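# Sort black housing onto mat rectangle by rib spacing

## Task

Measure the center-to-center spacing of the two raised ribs on a large face of the black housing. Place the housing on the mat rectangle whose color matches that spacing: 12 mm means yellow, 18 mm white, 24 mm blue, 30 mm red. The gripper must no longer be in contact with the housing when the scene is ended.

## Robot and tools

Robot: one Kinova Gen3 arm with seven revolute joints (waist, shoulder, upper arm roll, elbow, forearm roll, wrist pitch, wrist roll) and a Robotiq 2F-85 parallel gripper whose two fingertip pads carry pressure sensors. There is only one arm, so every command is a single row.

Frames: the scene frame has its origin on the table top straight below the arm base, +z up, and +y to the left when facing along +x. Results print end_effector_position in metres and end_effector_quat_wxyz in this frame; the printed position may be somewhat off, more so at long reach. end_effector_position is the point midway between the pads when closed. The gripper's own axes: +z runs out along the fingers, y is the closing direction, x completes the set. Closed fingertips extend about 22 mm past that point (9 mm when fully open), and closing pushes the tips roughly 13 mm further out, so leave that margin above the table.

The row (9 numbers, each -1 to 1): dx, dy, dz, rx, ry, rz, position, force_limit, speed. The first six are an offset, not a pose: expressed in the gripper's own axes and counted from the gripper pose shown in the most recent result that printed it (before any such result in the scene, and for a second call within one reply, from where the robot actually is). Scale: 1.0 equals 0.6 m for translation or 180 degrees for rotation; rx, ry, rz form one rotation vector. In a list of rows, each row is counted from that same reference, not from the row before. Sending all zeros is not a pause: it pulls the gripper back to the reference pose. The last three numbers are absolute finger settings: position +1 fully open (85 mm), about -0.8 pads touching, -1 close until blocked; force_limit -1/0/+1 gives roughly 20/128/235 N per pad; speed -1/0/+1 gives roughly 20/85/150 mm/s of gap change (faster closing grips a bit harder).

Tools:
- execute_actions(actions, pictures): actions is an empty list (just report state, with pictures), or one item. An item with rows (1 to 15 rows) and steps (6 to 15, default 15) runs one step per row at 1/30 s each, repeating the last row. An item with only steps (up to 300) is a wait counted from the previous result. pictures true adds camera images.
- move(target, speed): target is one 9-number row as above; the gripper travels a straight path toward it at up to speed m/s (0.002 to 0.5, default 0.25; rotation up to twice that in rad/s). Path length 0.5 to 10 s. It does not avoid obstacles and may overshoot the speed near full arm extension. Finger values are applied at the start. Result adds a move: line (done, off_target, moving, held, fault) plus limits notes (paced = clipped, held = some steps blocked) and distance to target.
- wait(seconds): 0 to 10 s, nothing new sent.
- zoom_image(camera, region): camera is cam_high, cam_low or cam_wrist; region [x0, y0, x1, y1] in pixels, at most 504 by 504. Useful for measuring rib spacing and checking rectangle colors.
- read_manual(section): licence text only.
- finished_scene(scene): ends and grades the current scene; irreversible.

Motion notes: each control step the commanded pose is limited to 70 mm and 16 degrees from the measured pose, so a far target may take several calls; read the result pose and command the remainder. Position is favored over orientation if both cannot be met. Each action's result is returned 6 steps before it finishes; those steps then run while the next reply is prepared, and the simulation keeps running between calls. A Hand target line appears only when nothing is pending. pose unreachable and HELD mark steps the clearance check altered or blocked (a mount under the base counts as arm).

Gripping: send position -1 and hold it; object_status 2 means closed onto something. 0 = moving, 1 = blocked while opening, 3 = reached target or pads met. Changing position by 0.01 or more is needed for new force or speed values to apply; to soften a grip, open first. position_measured counts: 3 open, ~78 at 60 mm, ~130 at 40 mm, ~180 at 20 mm, ~230 pads together. touch_left (-y finger) and touch_right (+y finger) each give 28 cells as 7 groups of 4, from pad tip toward the palm, each group along +x; empty cells read near 0 with noise, about 30 at 10 N, 140 at 50 N, 240 at 100 N.

Cameras: cam_high and cam_low are fixed, cam_wrist rides on the hand; all 896x504 with the listed calibration (may differ by a few degrees and millimetres).

Avoid: fast or deep contacts (harder impact, higher force), torque faults (load limits 48.6 N m for the first four joints, 30.6 N m for the wrist joints, held weight included; a fault halts the arm 10 s), motor overheating from long holding (warning from 60 °C, weak braking at 75 °C), dropping or knocking anything off the table, and slams. Occasional external tugs may hit a held part. Before ending, open the fingers and lift clear so nothing touches the housing.

Each tool is called after ">>>" as name(argument=value, ...) on one line, values as JSON.

## Session

>>> execute_actions(actions=[])

Scene clock: 0.00 s of 4600.00 s.
end_effector_position=(+0.1641, -0.3946, +0.1190) position_measured=3 object_status=3 touch_left=n/a touch_right=n/a end_effector_quat_wxyz=(-0.420, +0.829, -0.306, +0.209)
Joint positions: [ 1.427  1.814  0.249  0.775 -0.961  1.813 -0.336]
Joint velocities: [ 0.     0.     0.001  0.001  0.    -0.     0.   ]
Joint torques (N m, as the joint torque sensors report them, + toward a larger angle): no reading
Hand target: +0.164, -0.395, +0.119; -0.420, +0.829, -0.306, +0.209

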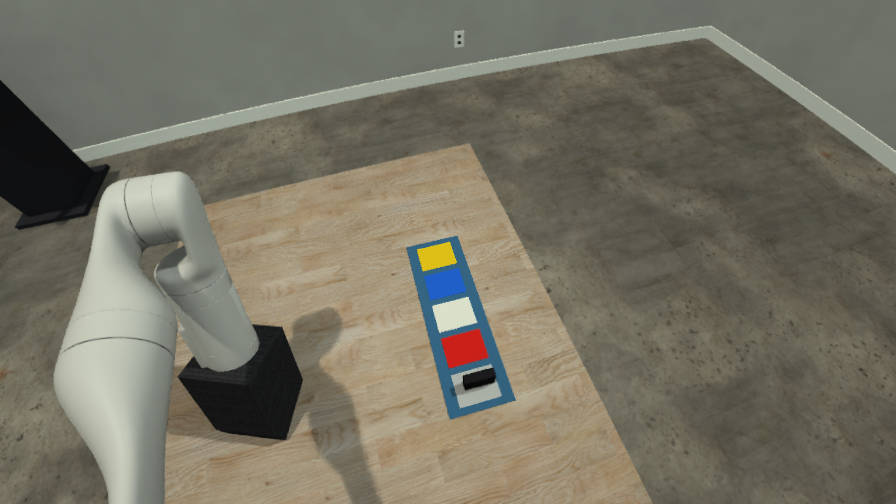

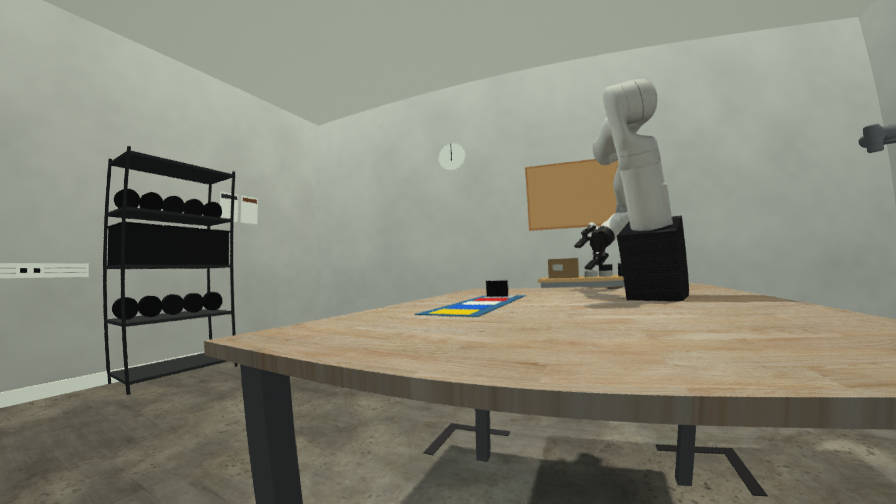

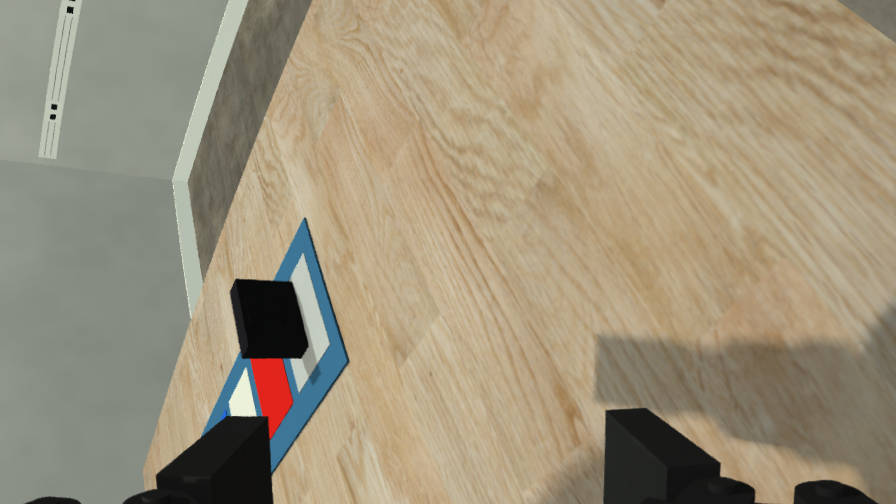

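>>> zoom_image(camera="cam_high", region=[380, 220, 560, 430])

>>> zoom_image(camera="cam_wrist", region=[200, 240, 360, 400])

>>> zoom_image(camera="cam_low", region=[450, 260, 550, 320])

Region (380, 220, 560, 430) of cam_high's 896x504 image, scaled by 2.400, with more detail than that image has; it fills the left 432 columns of this view, and the rest is white.

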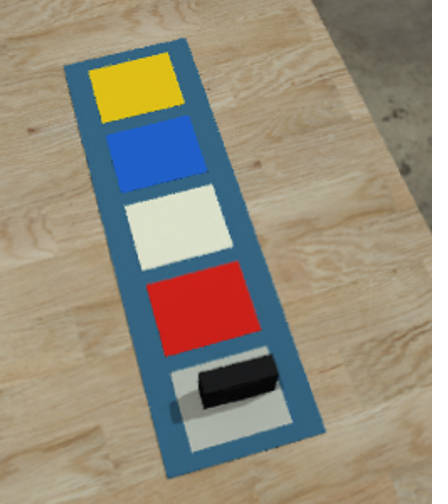

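Region (200, 240, 360, 400) of cam_wrist's 896x504 image, scaled by 3.150.

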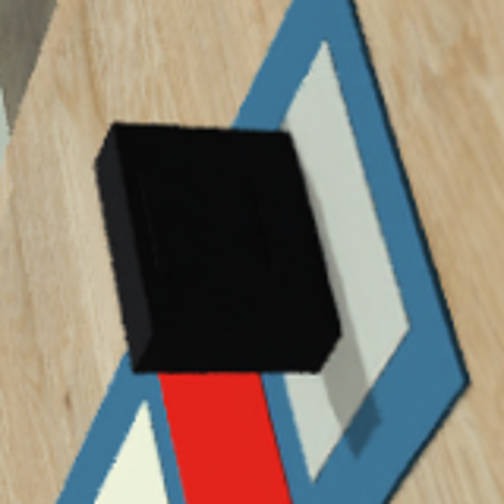

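Region (450, 260, 550, 320) of cam_low's 896x504 image, scaled by 5.040, with more detail than that image has; it fills the top 302 rows of this view, and the rest is white.

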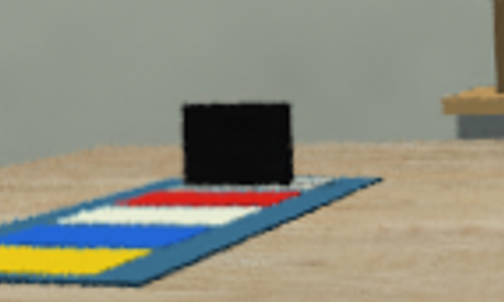

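>>> move(target=[0.058,-0.357,0.442,-0.284,-0.141,-0.207,1,-0.5,0])

Scene clock: 3.70 s of 4600.00 s.
end_effector_position=(+0.4189, -0.1703, +0.1476) position_measured=3 object_status=3 touch_left=((0 1 2 3) (0 0 5 3) (16 -12 -6 -20) (6 2 -9 -5) (2 -1 -11 -1) (4 9 -17 -5) (2 5 0 10)) touch_right=((-3 -11 -3 8) (5 10 -4 11) (1 -8 12 -3) (6 0 -9 -13) (6 -2 -3 -12) (10 -2 -2 9) (-3 9 1 -8)) end_effector_quat_wxyz=(+0.002, +1.000, -0.002, -0.002)
Joint positions: [ 0.279  0.921  0.313  1.809 -0.943  0.752 -0.228]
Joint velocities: [-0.017 -0.005 -0.008  0.     0.007 -0.003 -0.004]
Joint torques (N m, as the joint torque sensors report them, + toward a larger angle): [  6.44 -18.94   5.7   -3.45   0.26   0.05  -0.33]
Hand target: +0.419, -0.170, +0.147; +0.002, +1.000, -0.001, -0.003
Off the commanded pose: 0.003 m, 0 deg.
Kept back: nothing.
move: done
camera_calibration (this result's frames):
cam_wrist: T_world_to_cam=[[-0.00891931, -0.999677, 0.0237894, -0.172078], [-0.999952, 0.008822, -0.00419221, 0.481356], [0.00398098, -0.0238257, -0.999708, 0.285517], [0, 0, 0, 1]] pos_world=[0.478662, -0.169467, 0.291545]

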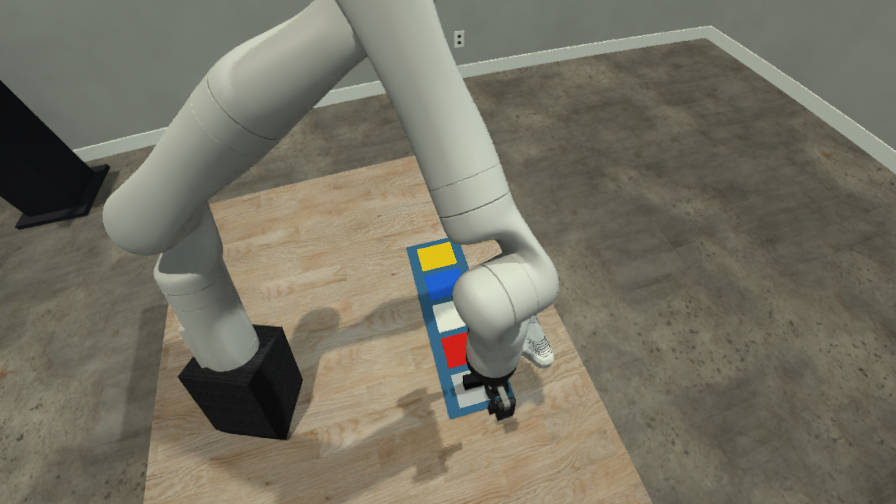

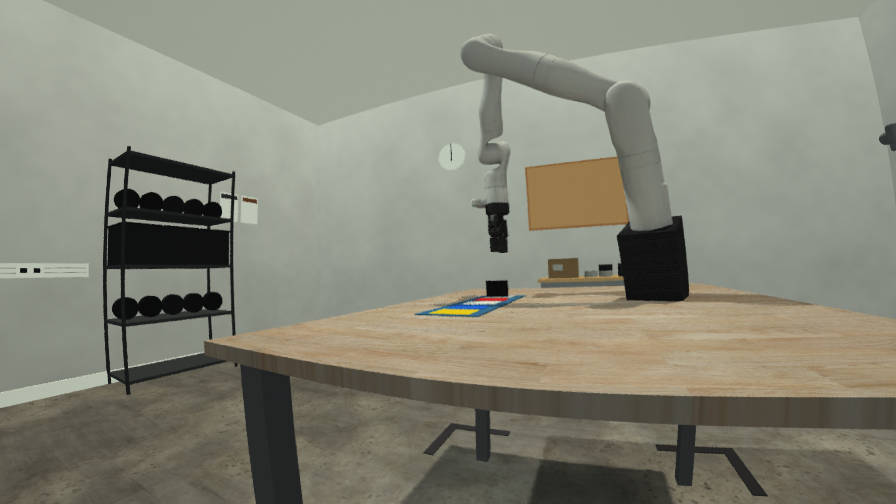

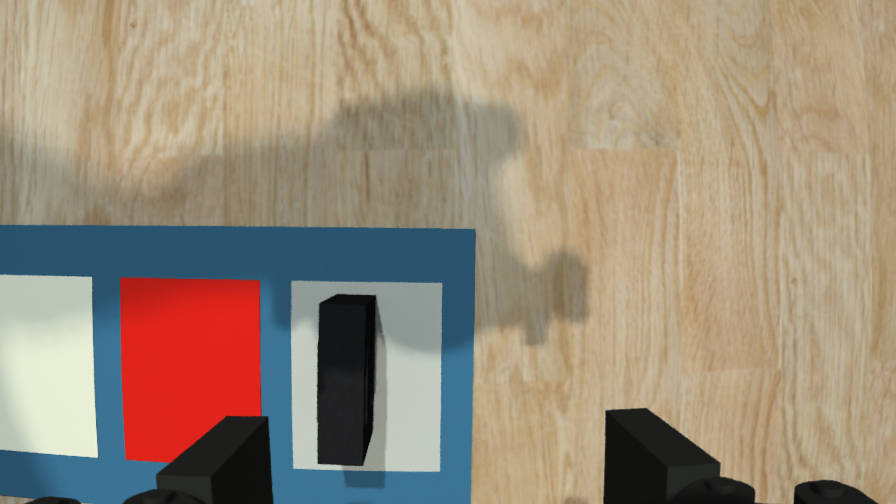

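>>> move(target=[0.016,-0.059,0.12,0,0,0,1,-0.5,0])

Scene clock: 4.73 s of 4600.00 s.
end_effector_position=(+0.4285, -0.1354, +0.0756) position_measured=3 object_status=3 touch_left=((3 -3 -1 7) (-3 5 13 14) (-8 -11 6 2) (5 -3 -11 3) (10 2 -8 -13) (6 4 -2 13) (4 -5 -2 3)) touch_right=((-2 -3 -3 -2) (3 3 7 15) (-2 -6 12 -5) (5 4 -9 -3) (1 -1 8 13) (8 1 14 0) (0 -7 -3 -4)) end_effector_quat_wxyz=(+0.002, +1.000, -0.002, -0.002)
Joint positions: [ 0.221  1.02   0.202  1.833 -1.084  0.592 -0.183]
Joint velocities: [-0.     0.005 -0.001 -0.001  0.    -0.001  0.   ]
Joint torques (N m, as the joint torque sensors report them, + toward a larger angle): [  6.76 -19.71   5.4   -2.45   0.08  -0.03  -0.24]
Hand target: +0.428, -0.135, +0.075; +0.002, +1.000, -0.002, -0.002
Off the commanded pose: 0.000 m, 0 deg.
Kept back: nothing.
move: done
camera_calibration (this result's frames):
cam_wrist: T_world_to_cam=[[-0.00885263, -0.999674, 0.023957, -0.135431], [-0.99995, 0.00873816, -0.00487869, 0.490453], [0.00466776, -0.0239989, -0.999701, 0.214031], [0, 0, 0, 1]] pos_world=[0.48823, -0.134536, 0.219604]

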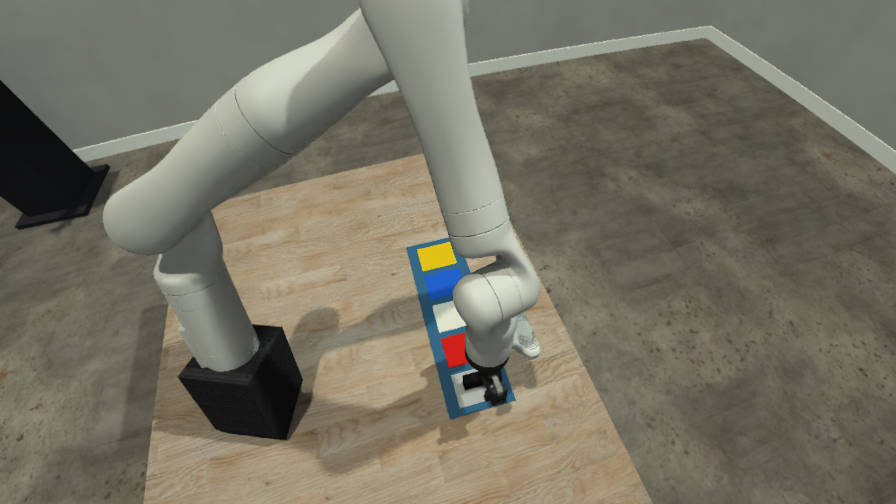

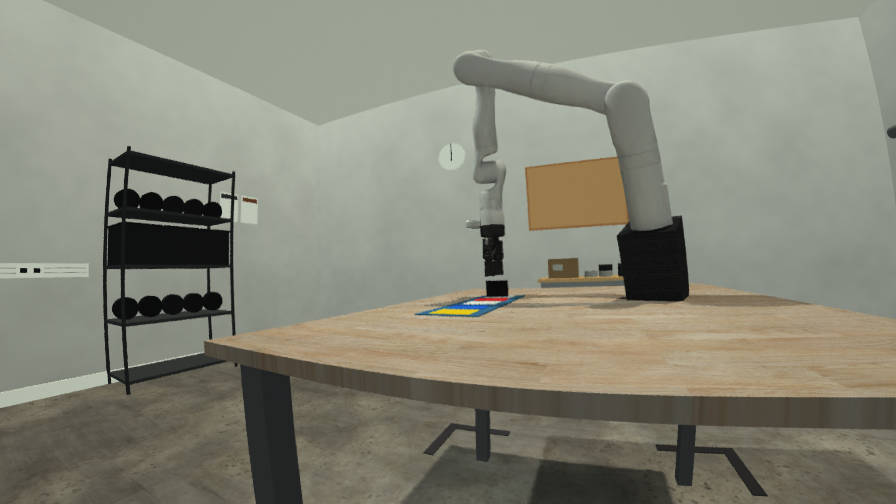

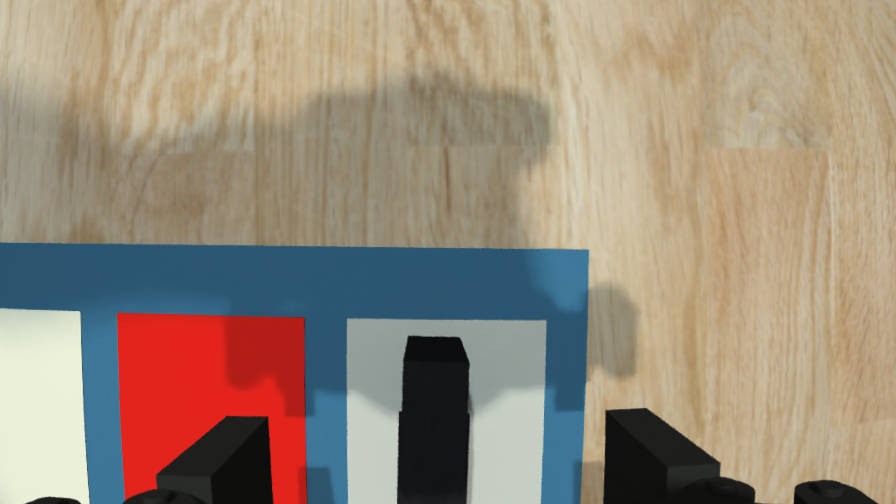

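>>> move(target=[-0.005,0,0.08,0,0,0,1,-0.5,0], speed=0.1)

>>> move(target=[0,0,0,0,0,0,-1,-0.5,0])

Scene clock: 5.77 s of 4600.00 s.
end_effector_position=(+0.4257, -0.1356, +0.0278) position_measured=3 object_status=3 touch_left=((-1 -10 1 1) (2 -4 5 0) (9 -9 1 -10) (1 3 -13 -4) (-2 0 -12 -4) (-5 18 -3 1) (12 -5 -8 6)) touch_right=((-6 9 2 -5) (4 8 -4 20) (-8 -10 -11 0) (4 -6 13 -8) (5 3 -6 -5) (10 -2 2 -3) (0 -6 -4 -4)) end_effector_quat_wxyz=(+0.002, +1.000, -0.001, -0.002)
Joint positions: [ 0.237  1.117  0.126  1.811 -1.17   0.5   -0.104]
Joint velocities: [ 0.002  0.005  0.001 -0.001 -0.001  0.     0.003]
Joint torques (N m, as the joint torque sensors report them, + toward a larger angle): [  6.68 -19.8    5.05  -1.59   0.07   0.05  -0.33]
Hand target: +0.425, -0.136, +0.028; +0.002, +1.000, -0.002, -0.002
Off the commanded pose: 0.000 m, 0 deg.
Kept back: nothing.
move: done
camera_calibration (this result's frames):
cam_wrist: T_world_to_cam=[[-0.00852967, -0.999677, 0.0239241, -0.134595], [-0.999949, 0.00839804, -0.00559677, 0.487385], [0.00539405, -0.0239706, -0.999698, 0.165965], [0, 0, 0, 1]] pos_world=[0.485317, -0.134666, 0.171862]

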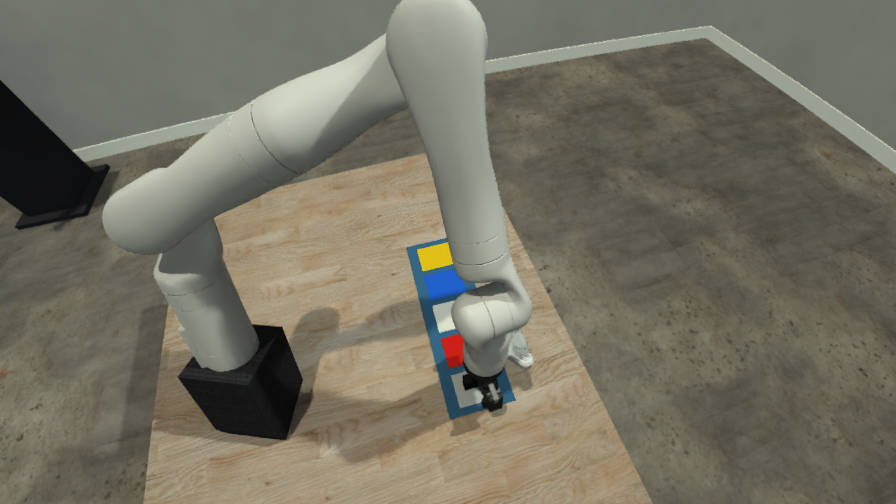

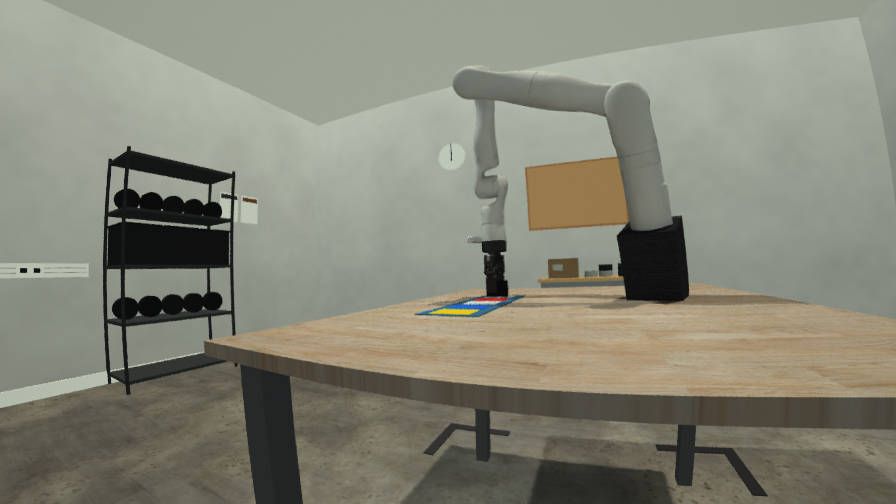

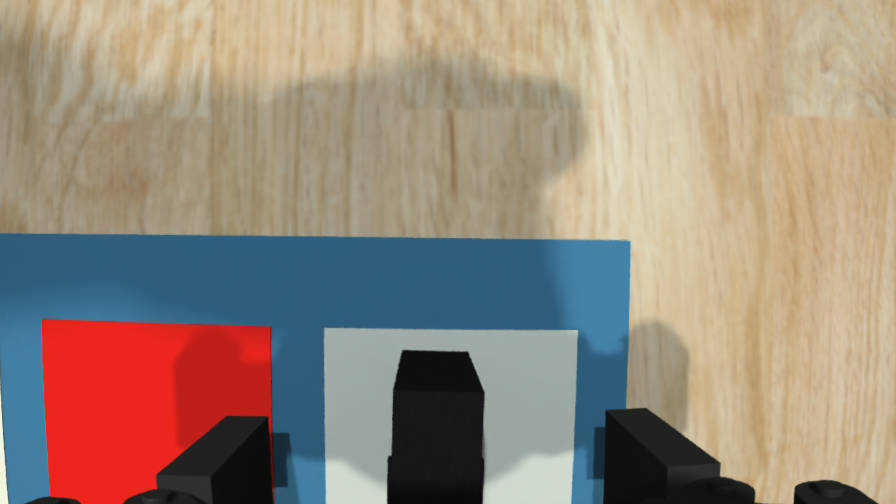

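Scene clock: 6.83 s of 4600.00 s.
end_effector_position=(+0.4257, -0.1356, +0.0279) position_measured=185 object_status=2 touch_left=((80 81 65 84) (480 485 448 336) (85 67 88 56) (3 -11 -7 2) (-5 -1 -7 -5) (81 99 88 98) (368 531 686 552)) touch_right=((102 62 104 73) (477 626 515 458) (92 97 129 94) (6 7 9 -11) (12 11 -3 8) (77 116 138 124) (599 750 586 455)) end_effector_quat_wxyz=(+0.002, +1.000, -0.001, -0.002)
Joint positions: [ 0.237  1.117  0.127  1.811 -1.17   0.501 -0.104]
Joint velocities: [ 0.     0.    -0.     0.002 -0.     0.    -0.001]
Joint torques (N m, as the joint torque sensors report them, + toward a larger angle): [  6.85 -19.81   4.79  -1.73  -0.05  -0.16  -0.22]
Hand target: +0.426, -0.136, +0.028; +0.002, +1.000, -0.001, -0.002
Off the commanded pose: 0.000 m, 0 deg.
Kept back: nothing.
move: done
camera_calibration (this result's frames):
cam_wrist: T_world_to_cam=[[-0.00852892, -0.999678, 0.0238905, -0.134587], [-0.999949, 0.00839536, -0.00568515, 0.487402], [0.00548275, -0.0239377, -0.999698, 0.166044], [0, 0, 0, 1]] pos_world=[0.485319, -0.134661, 0.171981]

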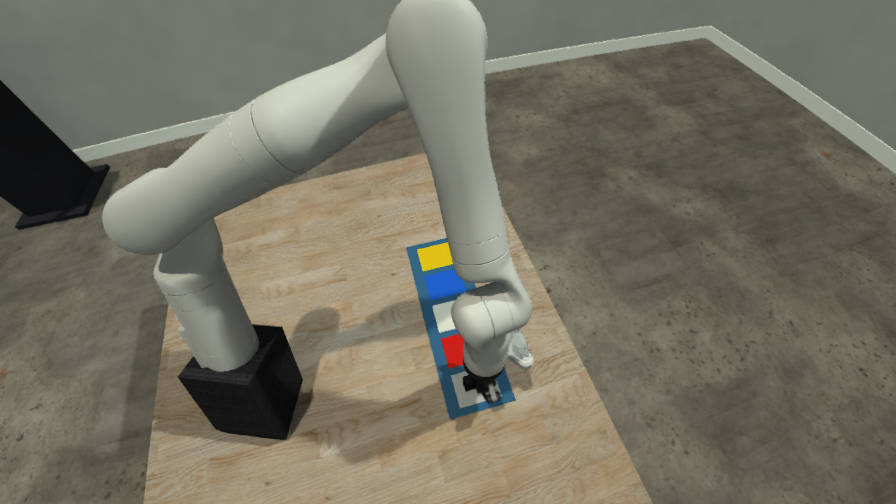

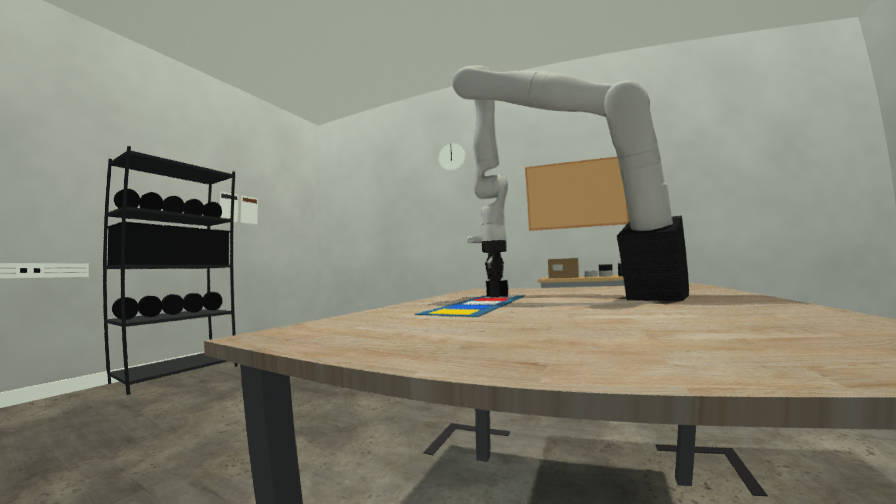

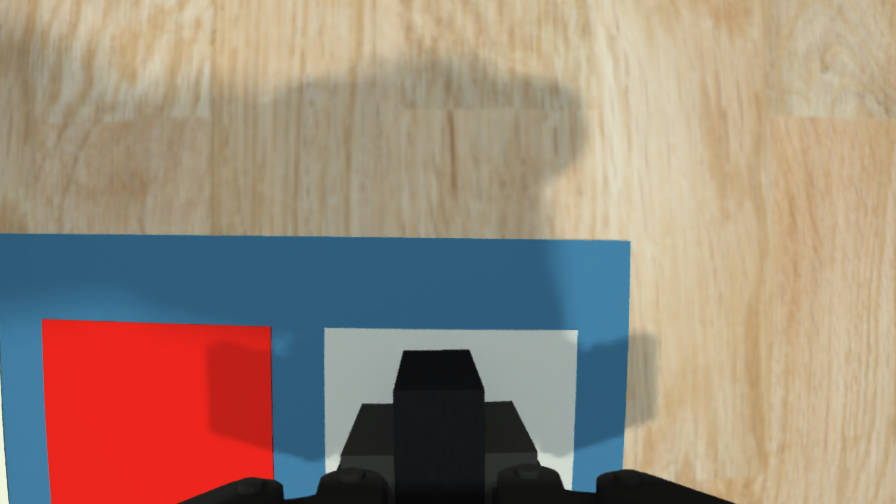

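>>> move(target=[0,0,-0.035,0,0,0,-1,-0.5,0], speed=0.1)

>>> move(target=[-0.005,-0.128,0,0,0,0,-1,-0.5,0], speed=0.15)

>>> move(target=[0,0,0.032,0,0,0,-1,-0.5,0], speed=0.04)

Scene clock: 7.77 s of 4600.00 s.
end_effector_position=(+0.4256, -0.1355, +0.0488) position_measured=185 object_status=2 touch_left=((83 102 66 89) (480 485 447 339) (92 75 95 60) (0 7 -7 10) (4 7 -3 -4) (92 98 76 86) (369 522 681 563)) touch_right=((85 62 106 66) (481 619 515 458) (97 99 119 112) (-7 6 0 -9) (-2 8 3 2) (80 117 141 120) (581 756 590 454)) end_effector_quat_wxyz=(+0.002, +1.000, -0.001, -0.002)
Joint positions: [ 0.232  1.074  0.158  1.827 -1.136  0.537 -0.133]
Joint velocities: [-0.001 -0.003 -0.     0.002 -0.     0.     0.   ]
Joint torques (N m, as the joint torque sensors report them, + toward a larger angle): [  7.16 -19.94   5.08  -1.9   -0.07   0.07  -0.15]
Hand target: +0.426, -0.135, +0.049; +0.002, +1.000, -0.001, -0.002
Off the commanded pose: 0.000 m, 0 deg.
Kept back: nothing.
move: done
camera_calibration (this result's frames):
cam_wrist: T_world_to_cam=[[-0.00875224, -0.999676, 0.0238823, -0.134952], [-0.999949, 0.00862894, -0.00526105, 0.487378], [0.00505327, -0.0239271, -0.999701, 0.187075], [0, 0, 0, 1]] pos_world=[0.485227, -0.134637, 0.192806]

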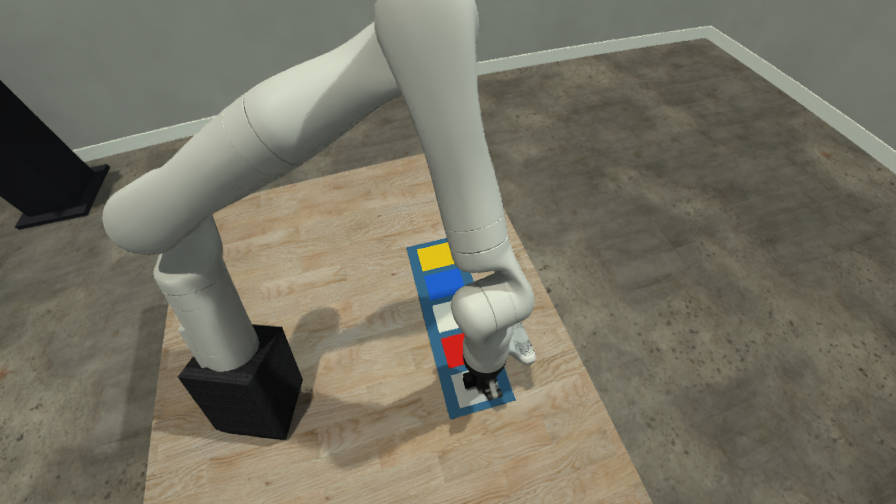

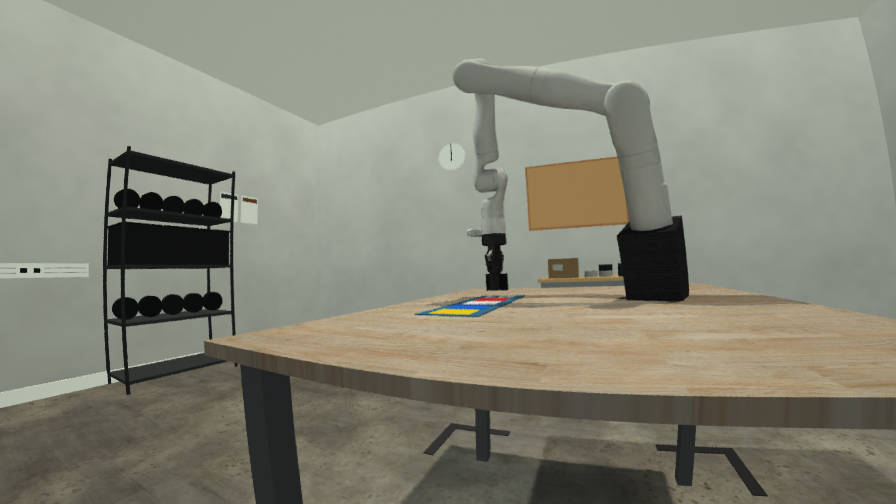

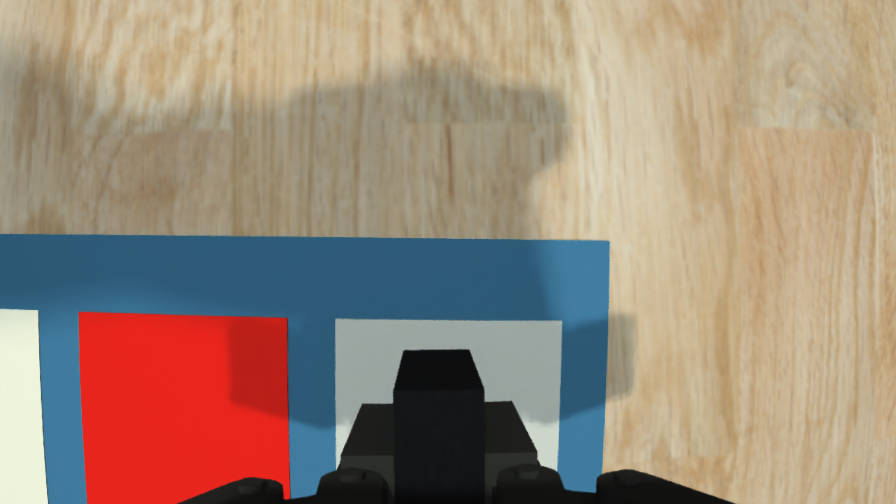

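Scene clock: 8.60 s of 4600.00 s.
end_effector_position=(+0.4225, -0.0591, +0.0482) position_measured=185 object_status=2 touch_left=((78 91 59 87) (485 486 439 337) (91 56 94 56) (9 -10 -10 2) (3 3 -7 3) (85 95 93 92) (365 517 689 548)) touch_right=((76 70 112 82) (481 634 526 450) (111 97 127 97) (17 -7 6 -8) (16 5 3 8) (86 123 145 114) (593 756 598 467)) end_effector_quat_wxyz=(+0.002, +1.000, -0.002, -0.002)
Joint positions: [ 0.124  0.992  0.083  1.947 -1.233  0.435 -0.159]
Joint velocities: [-0.004 -0.006 -0.002  0.001  0.001 -0.002 -0.003]
Joint torques (N m, as the joint torque sensors report them, + toward a larger angle): [  6.08 -18.68   4.11  -0.91  -0.09   0.27  -0.17]
Hand target: +0.423, -0.059, +0.048; +0.002, +1.000, -0.001, -0.002
Off the commanded pose: 0.001 m, 0 deg.
Kept back: nothing.
move: done
camera_calibration (this result's frames):
cam_wrist: T_world_to_cam=[[-0.00941832, -0.999663, 0.0241707, -0.0583295], [-0.999945, 0.00930634, -0.00474111, 0.48361], [0.00451458, -0.0242141, -0.999697, 0.188498], [0, 0, 0, 1]] pos_world=[0.482183, -0.0582462, 0.192143]

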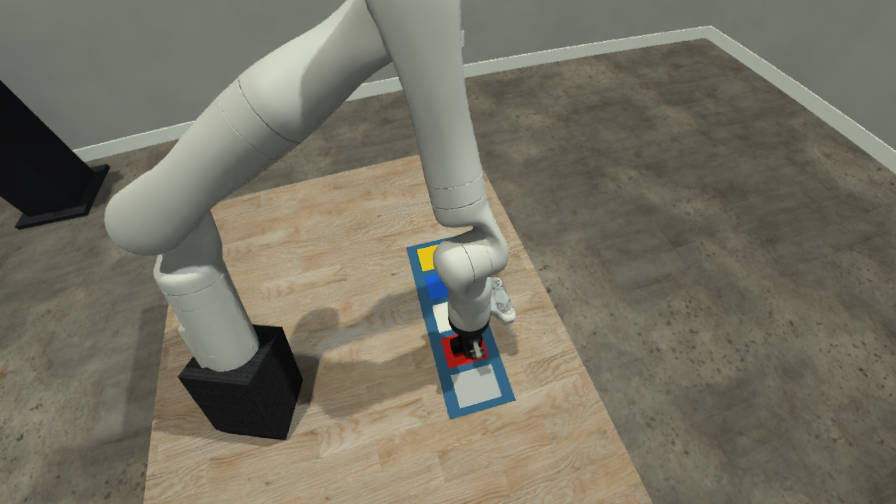

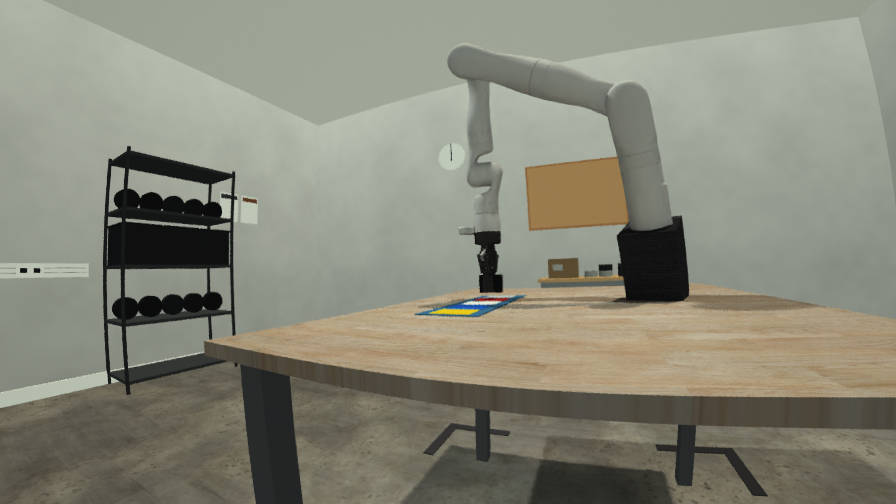

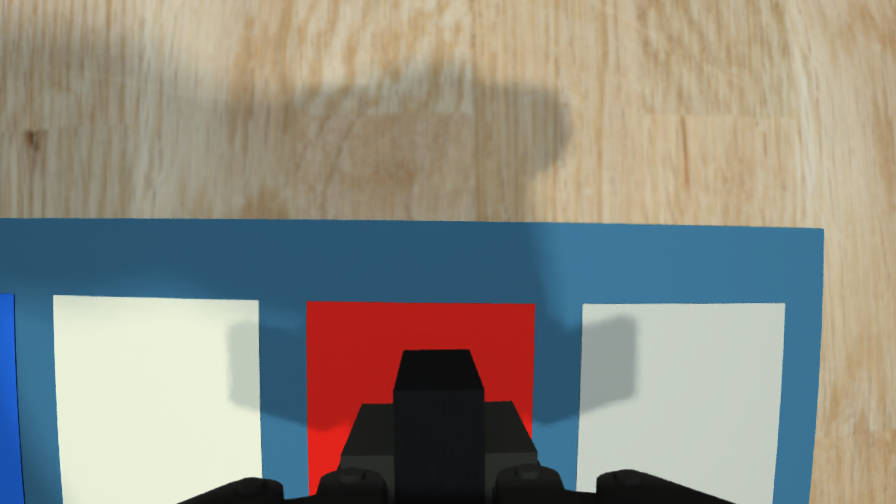

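Scene clock: 9.33 s of 4600.00 s.
end_effector_position=(+0.4226, -0.0591, +0.0291) position_measured=185 object_status=2 touch_left=((79 93 64 82) (476 492 447 341) (86 79 94 52) (7 2 2 5) (12 0 -9 -8) (73 84 90 92) (369 533 685 543)) touch_right=((96 74 106 70) (489 619 542 463) (107 107 129 96) (0 -7 3 -20) (-4 -3 2 3) (92 113 127 120) (590 761 586 449)) end_effector_quat_wxyz=(+0.002, +1.000, -0.002, -0.002)
Joint positions: [ 0.135  1.035  0.044  1.932 -1.277  0.396 -0.116]
Joint velocities: [ 0.001  0.004  0.001 -0.    -0.001 -0.     0.001]
Joint torques (N m, as the joint torque sensors report them, + toward a larger angle): [  6.48 -18.98   4.15  -0.78   0.24   0.14  -0.25]
Hand target: +0.422, -0.059, +0.029; +0.002, +1.000, -0.002, -0.002
Off the commanded pose: 0.000 m, 0 deg.
Kept back: nothing.
move: done
camera_calibration (this result's frames):
cam_wrist: T_world_to_cam=[[-0.00915515, -0.999667, 0.0241078, -0.0579702], [-0.999946, 0.00903318, -0.00516334, 0.483652], [0.00494385, -0.0241538, -0.999696, 0.169243], [0, 0, 0, 1]] pos_world=[0.482258, -0.058232, 0.173087]

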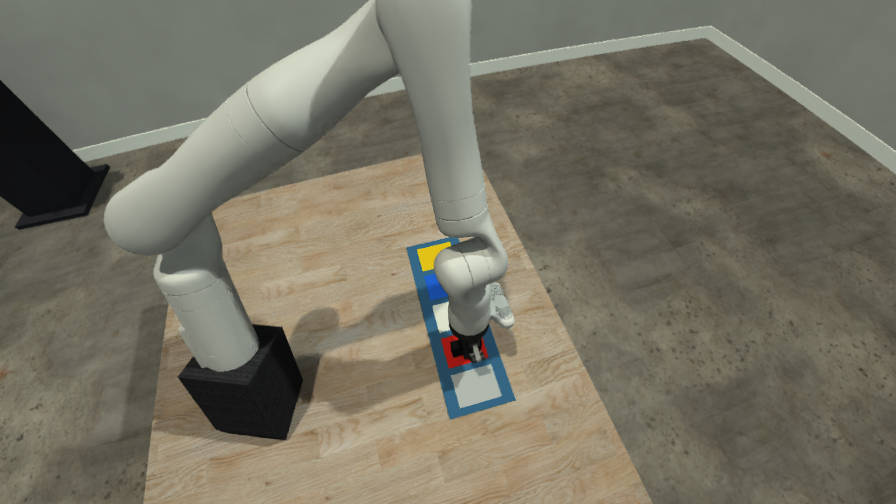

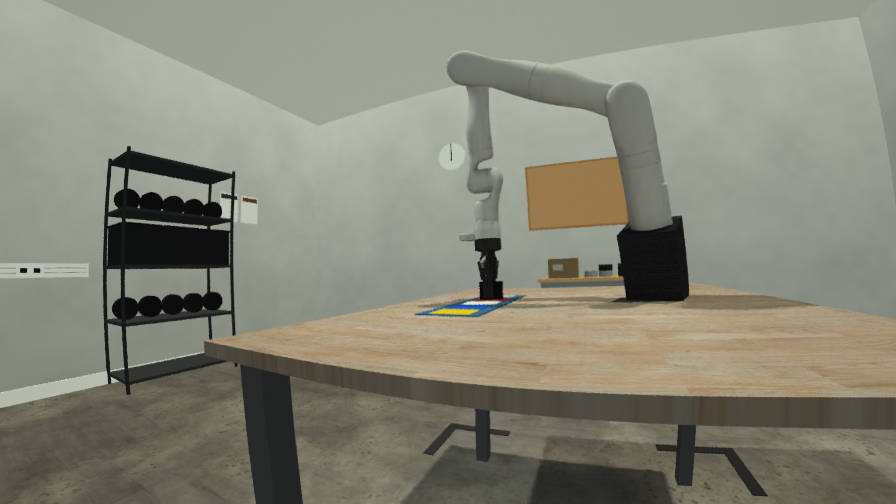

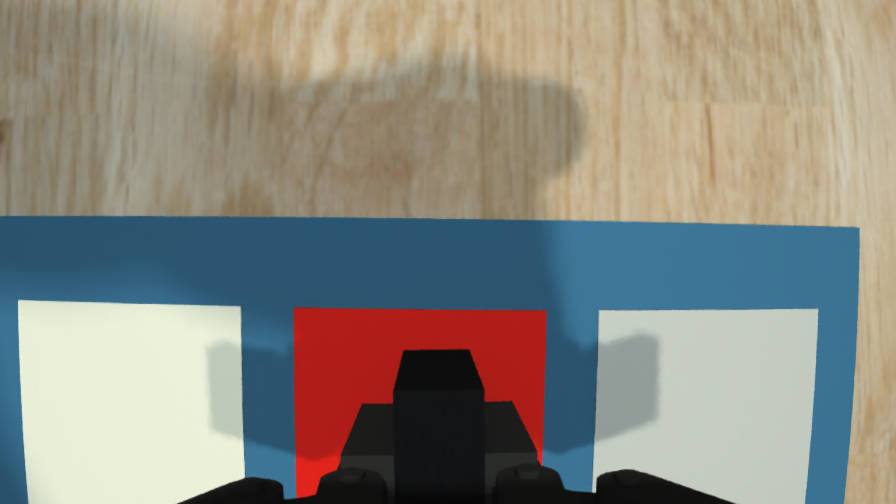

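>>> move(target=[0,0,0,0,0,0,0.3,-0.5,0])

>>> move(target=[0,0,-0.1,0,0,0,0.3,-0.5,0], speed=0.15)

Scene clock: 10.33 s of 4600.00 s.
end_effector_position=(+0.4226, -0.0591, +0.0291) position_measured=91 object_status=0 touch_left=((-2 -3 -2 12) (6 9 -2 3) (8 -10 -1 -7) (11 -11 -8 4) (-1 3 -13 -10) (-5 0 -10 -11) (13 2 1 8)) touch_right=((8 -7 9 1) (2 7 2 11) (-14 -16 -4 7) (13 -4 2 -3) (6 -7 -8 5) (3 12 19 3) (2 -7 -1 0)) end_effector_quat_wxyz=(+0.002, +1.000, -0.002, -0.002)
Joint positions: [ 0.135  1.035  0.044  1.932 -1.277  0.396 -0.116]
Joint velocities: [-0.    -0.    -0.002  0.002 -0.001 -0.    -0.001]
Joint torques (N m, as the joint torque sensors report them, + toward a larger angle): [  6.35 -18.79   4.1   -1.15   0.06   0.04  -0.06]
Hand target: +0.423, -0.059, +0.029; +0.002, +1.000, -0.002, -0.002
Off the commanded pose: 0.000 m, 0 deg.
Kept back: nothing.
move: done
camera_calibration (this result's frames):
cam_wrist: T_world_to_cam=[[-0.00915495, -0.999667, 0.0241095, -0.0579713], [-0.999946, 0.00903285, -0.00516845, 0.483655], [0.00494896, -0.0241555, -0.999696, 0.169242], [0, 0, 0, 1]] pos_world=[0.48226, -0.0582326, 0.173088]

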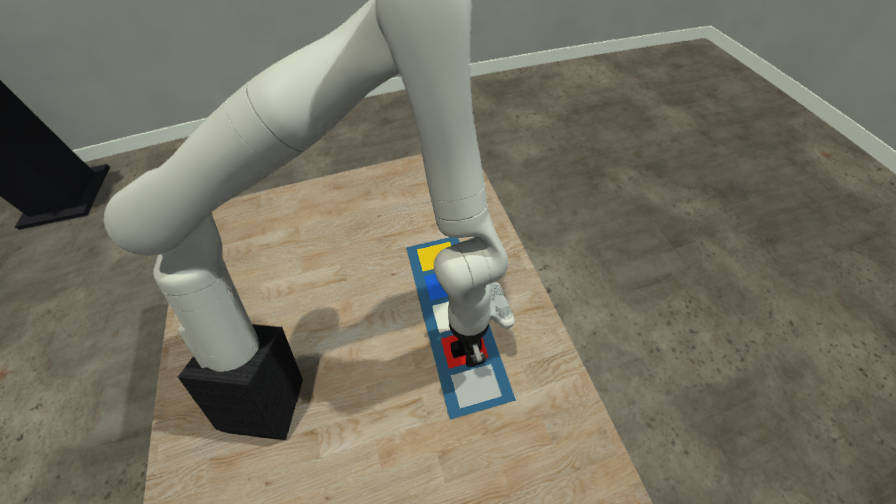

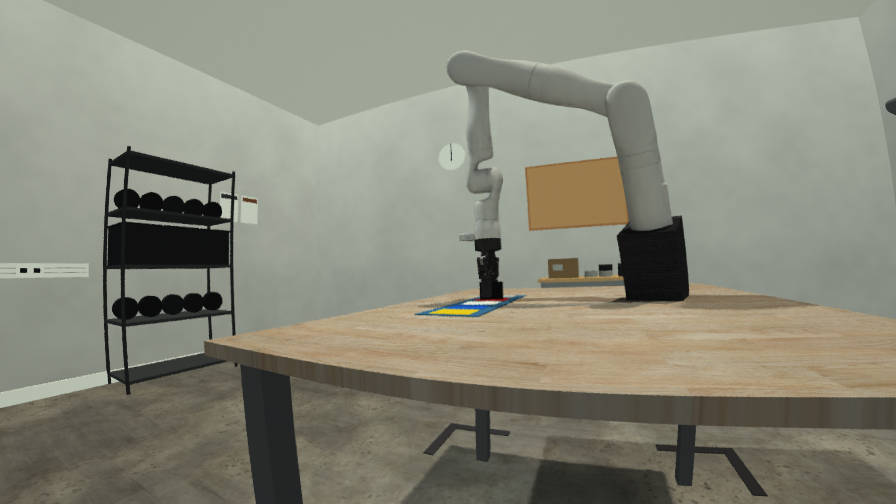

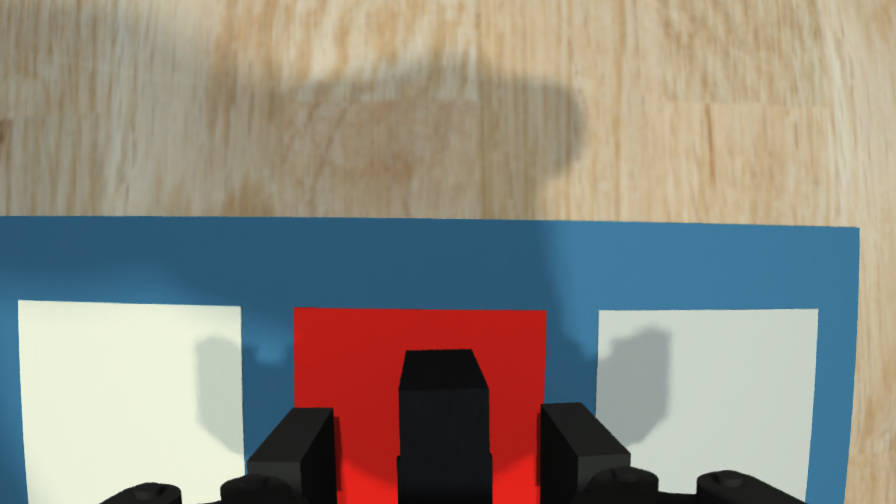

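Scene clock: 11.13 s of 4600.00 s.
end_effector_position=(+0.4224, -0.0590, +0.0889) position_measured=91 object_status=3 touch_left=((-5 1 -7 15) (-1 -6 5 -4) (9 -11 7 -21) (6 -1 -7 4) (-1 -3 1 -12) (-5 0 -4 -1) (8 7 1 3)) touch_right=((5 13 11 -9) (-5 -5 6 4) (-5 -8 -12 2) (6 4 3 -1) (-2 6 -2 10) (-7 -5 -4 -4) (-7 5 9 2)) end_effector_quat_wxyz=(+0.002, +1.000, -0.002, -0.002)
Joint positions: [ 0.105  0.902  0.158  1.969 -1.133  0.518 -0.248]
Joint velocities: [-0.003 -0.006 -0.002  0.001  0.001 -0.    -0.002]
Joint torques (N m, as the joint torque sensors report them, + toward a larger angle): [  6.16 -18.45   4.71  -1.57   0.2    0.03   0.  ]
Hand target: +0.423, -0.059, +0.089; +0.002, +1.000, -0.002, -0.002
Off the commanded pose: 0.000 m, 0 deg.
Kept back: nothing.
move: done
camera_calibration (this result's frames):
cam_wrist: T_world_to_cam=[[-0.00957351, -0.999658, 0.0243301, -0.0591181], [-0.999946, 0.00947345, -0.00422442, 0.483716], [0.00399248, -0.0243693, -0.999695, 0.229408], [0, 0, 0, 1]] pos_world=[0.482208, -0.0580899, 0.23282]

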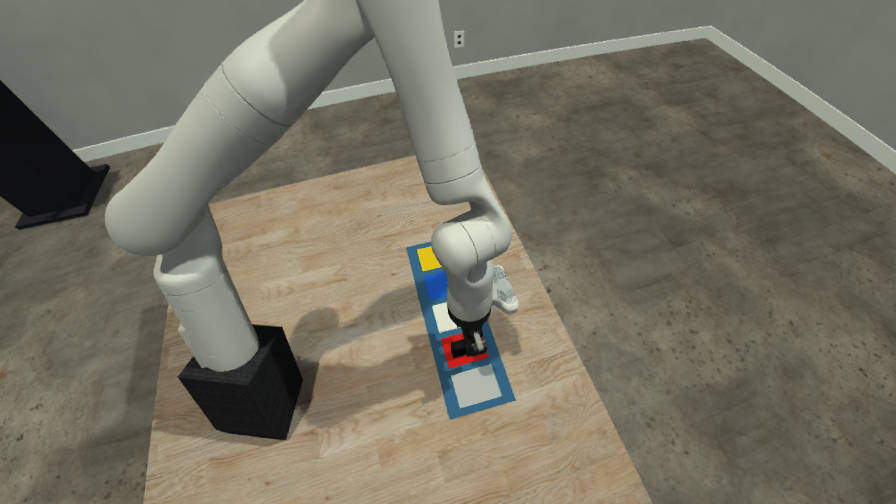

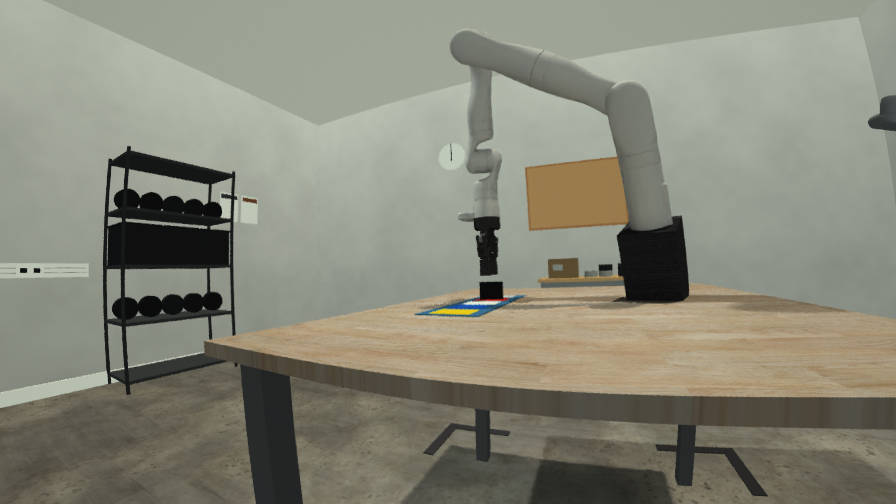

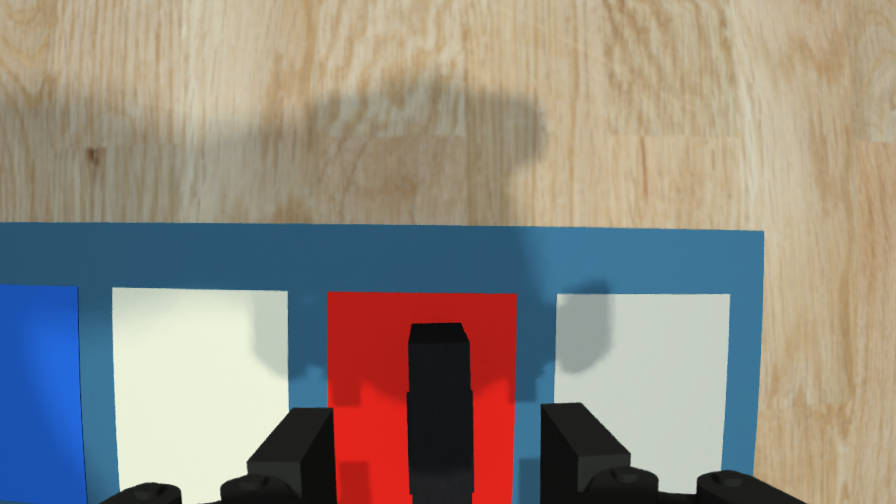

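>>> finished_scene(scene=1)

The scene is finished: the task was done.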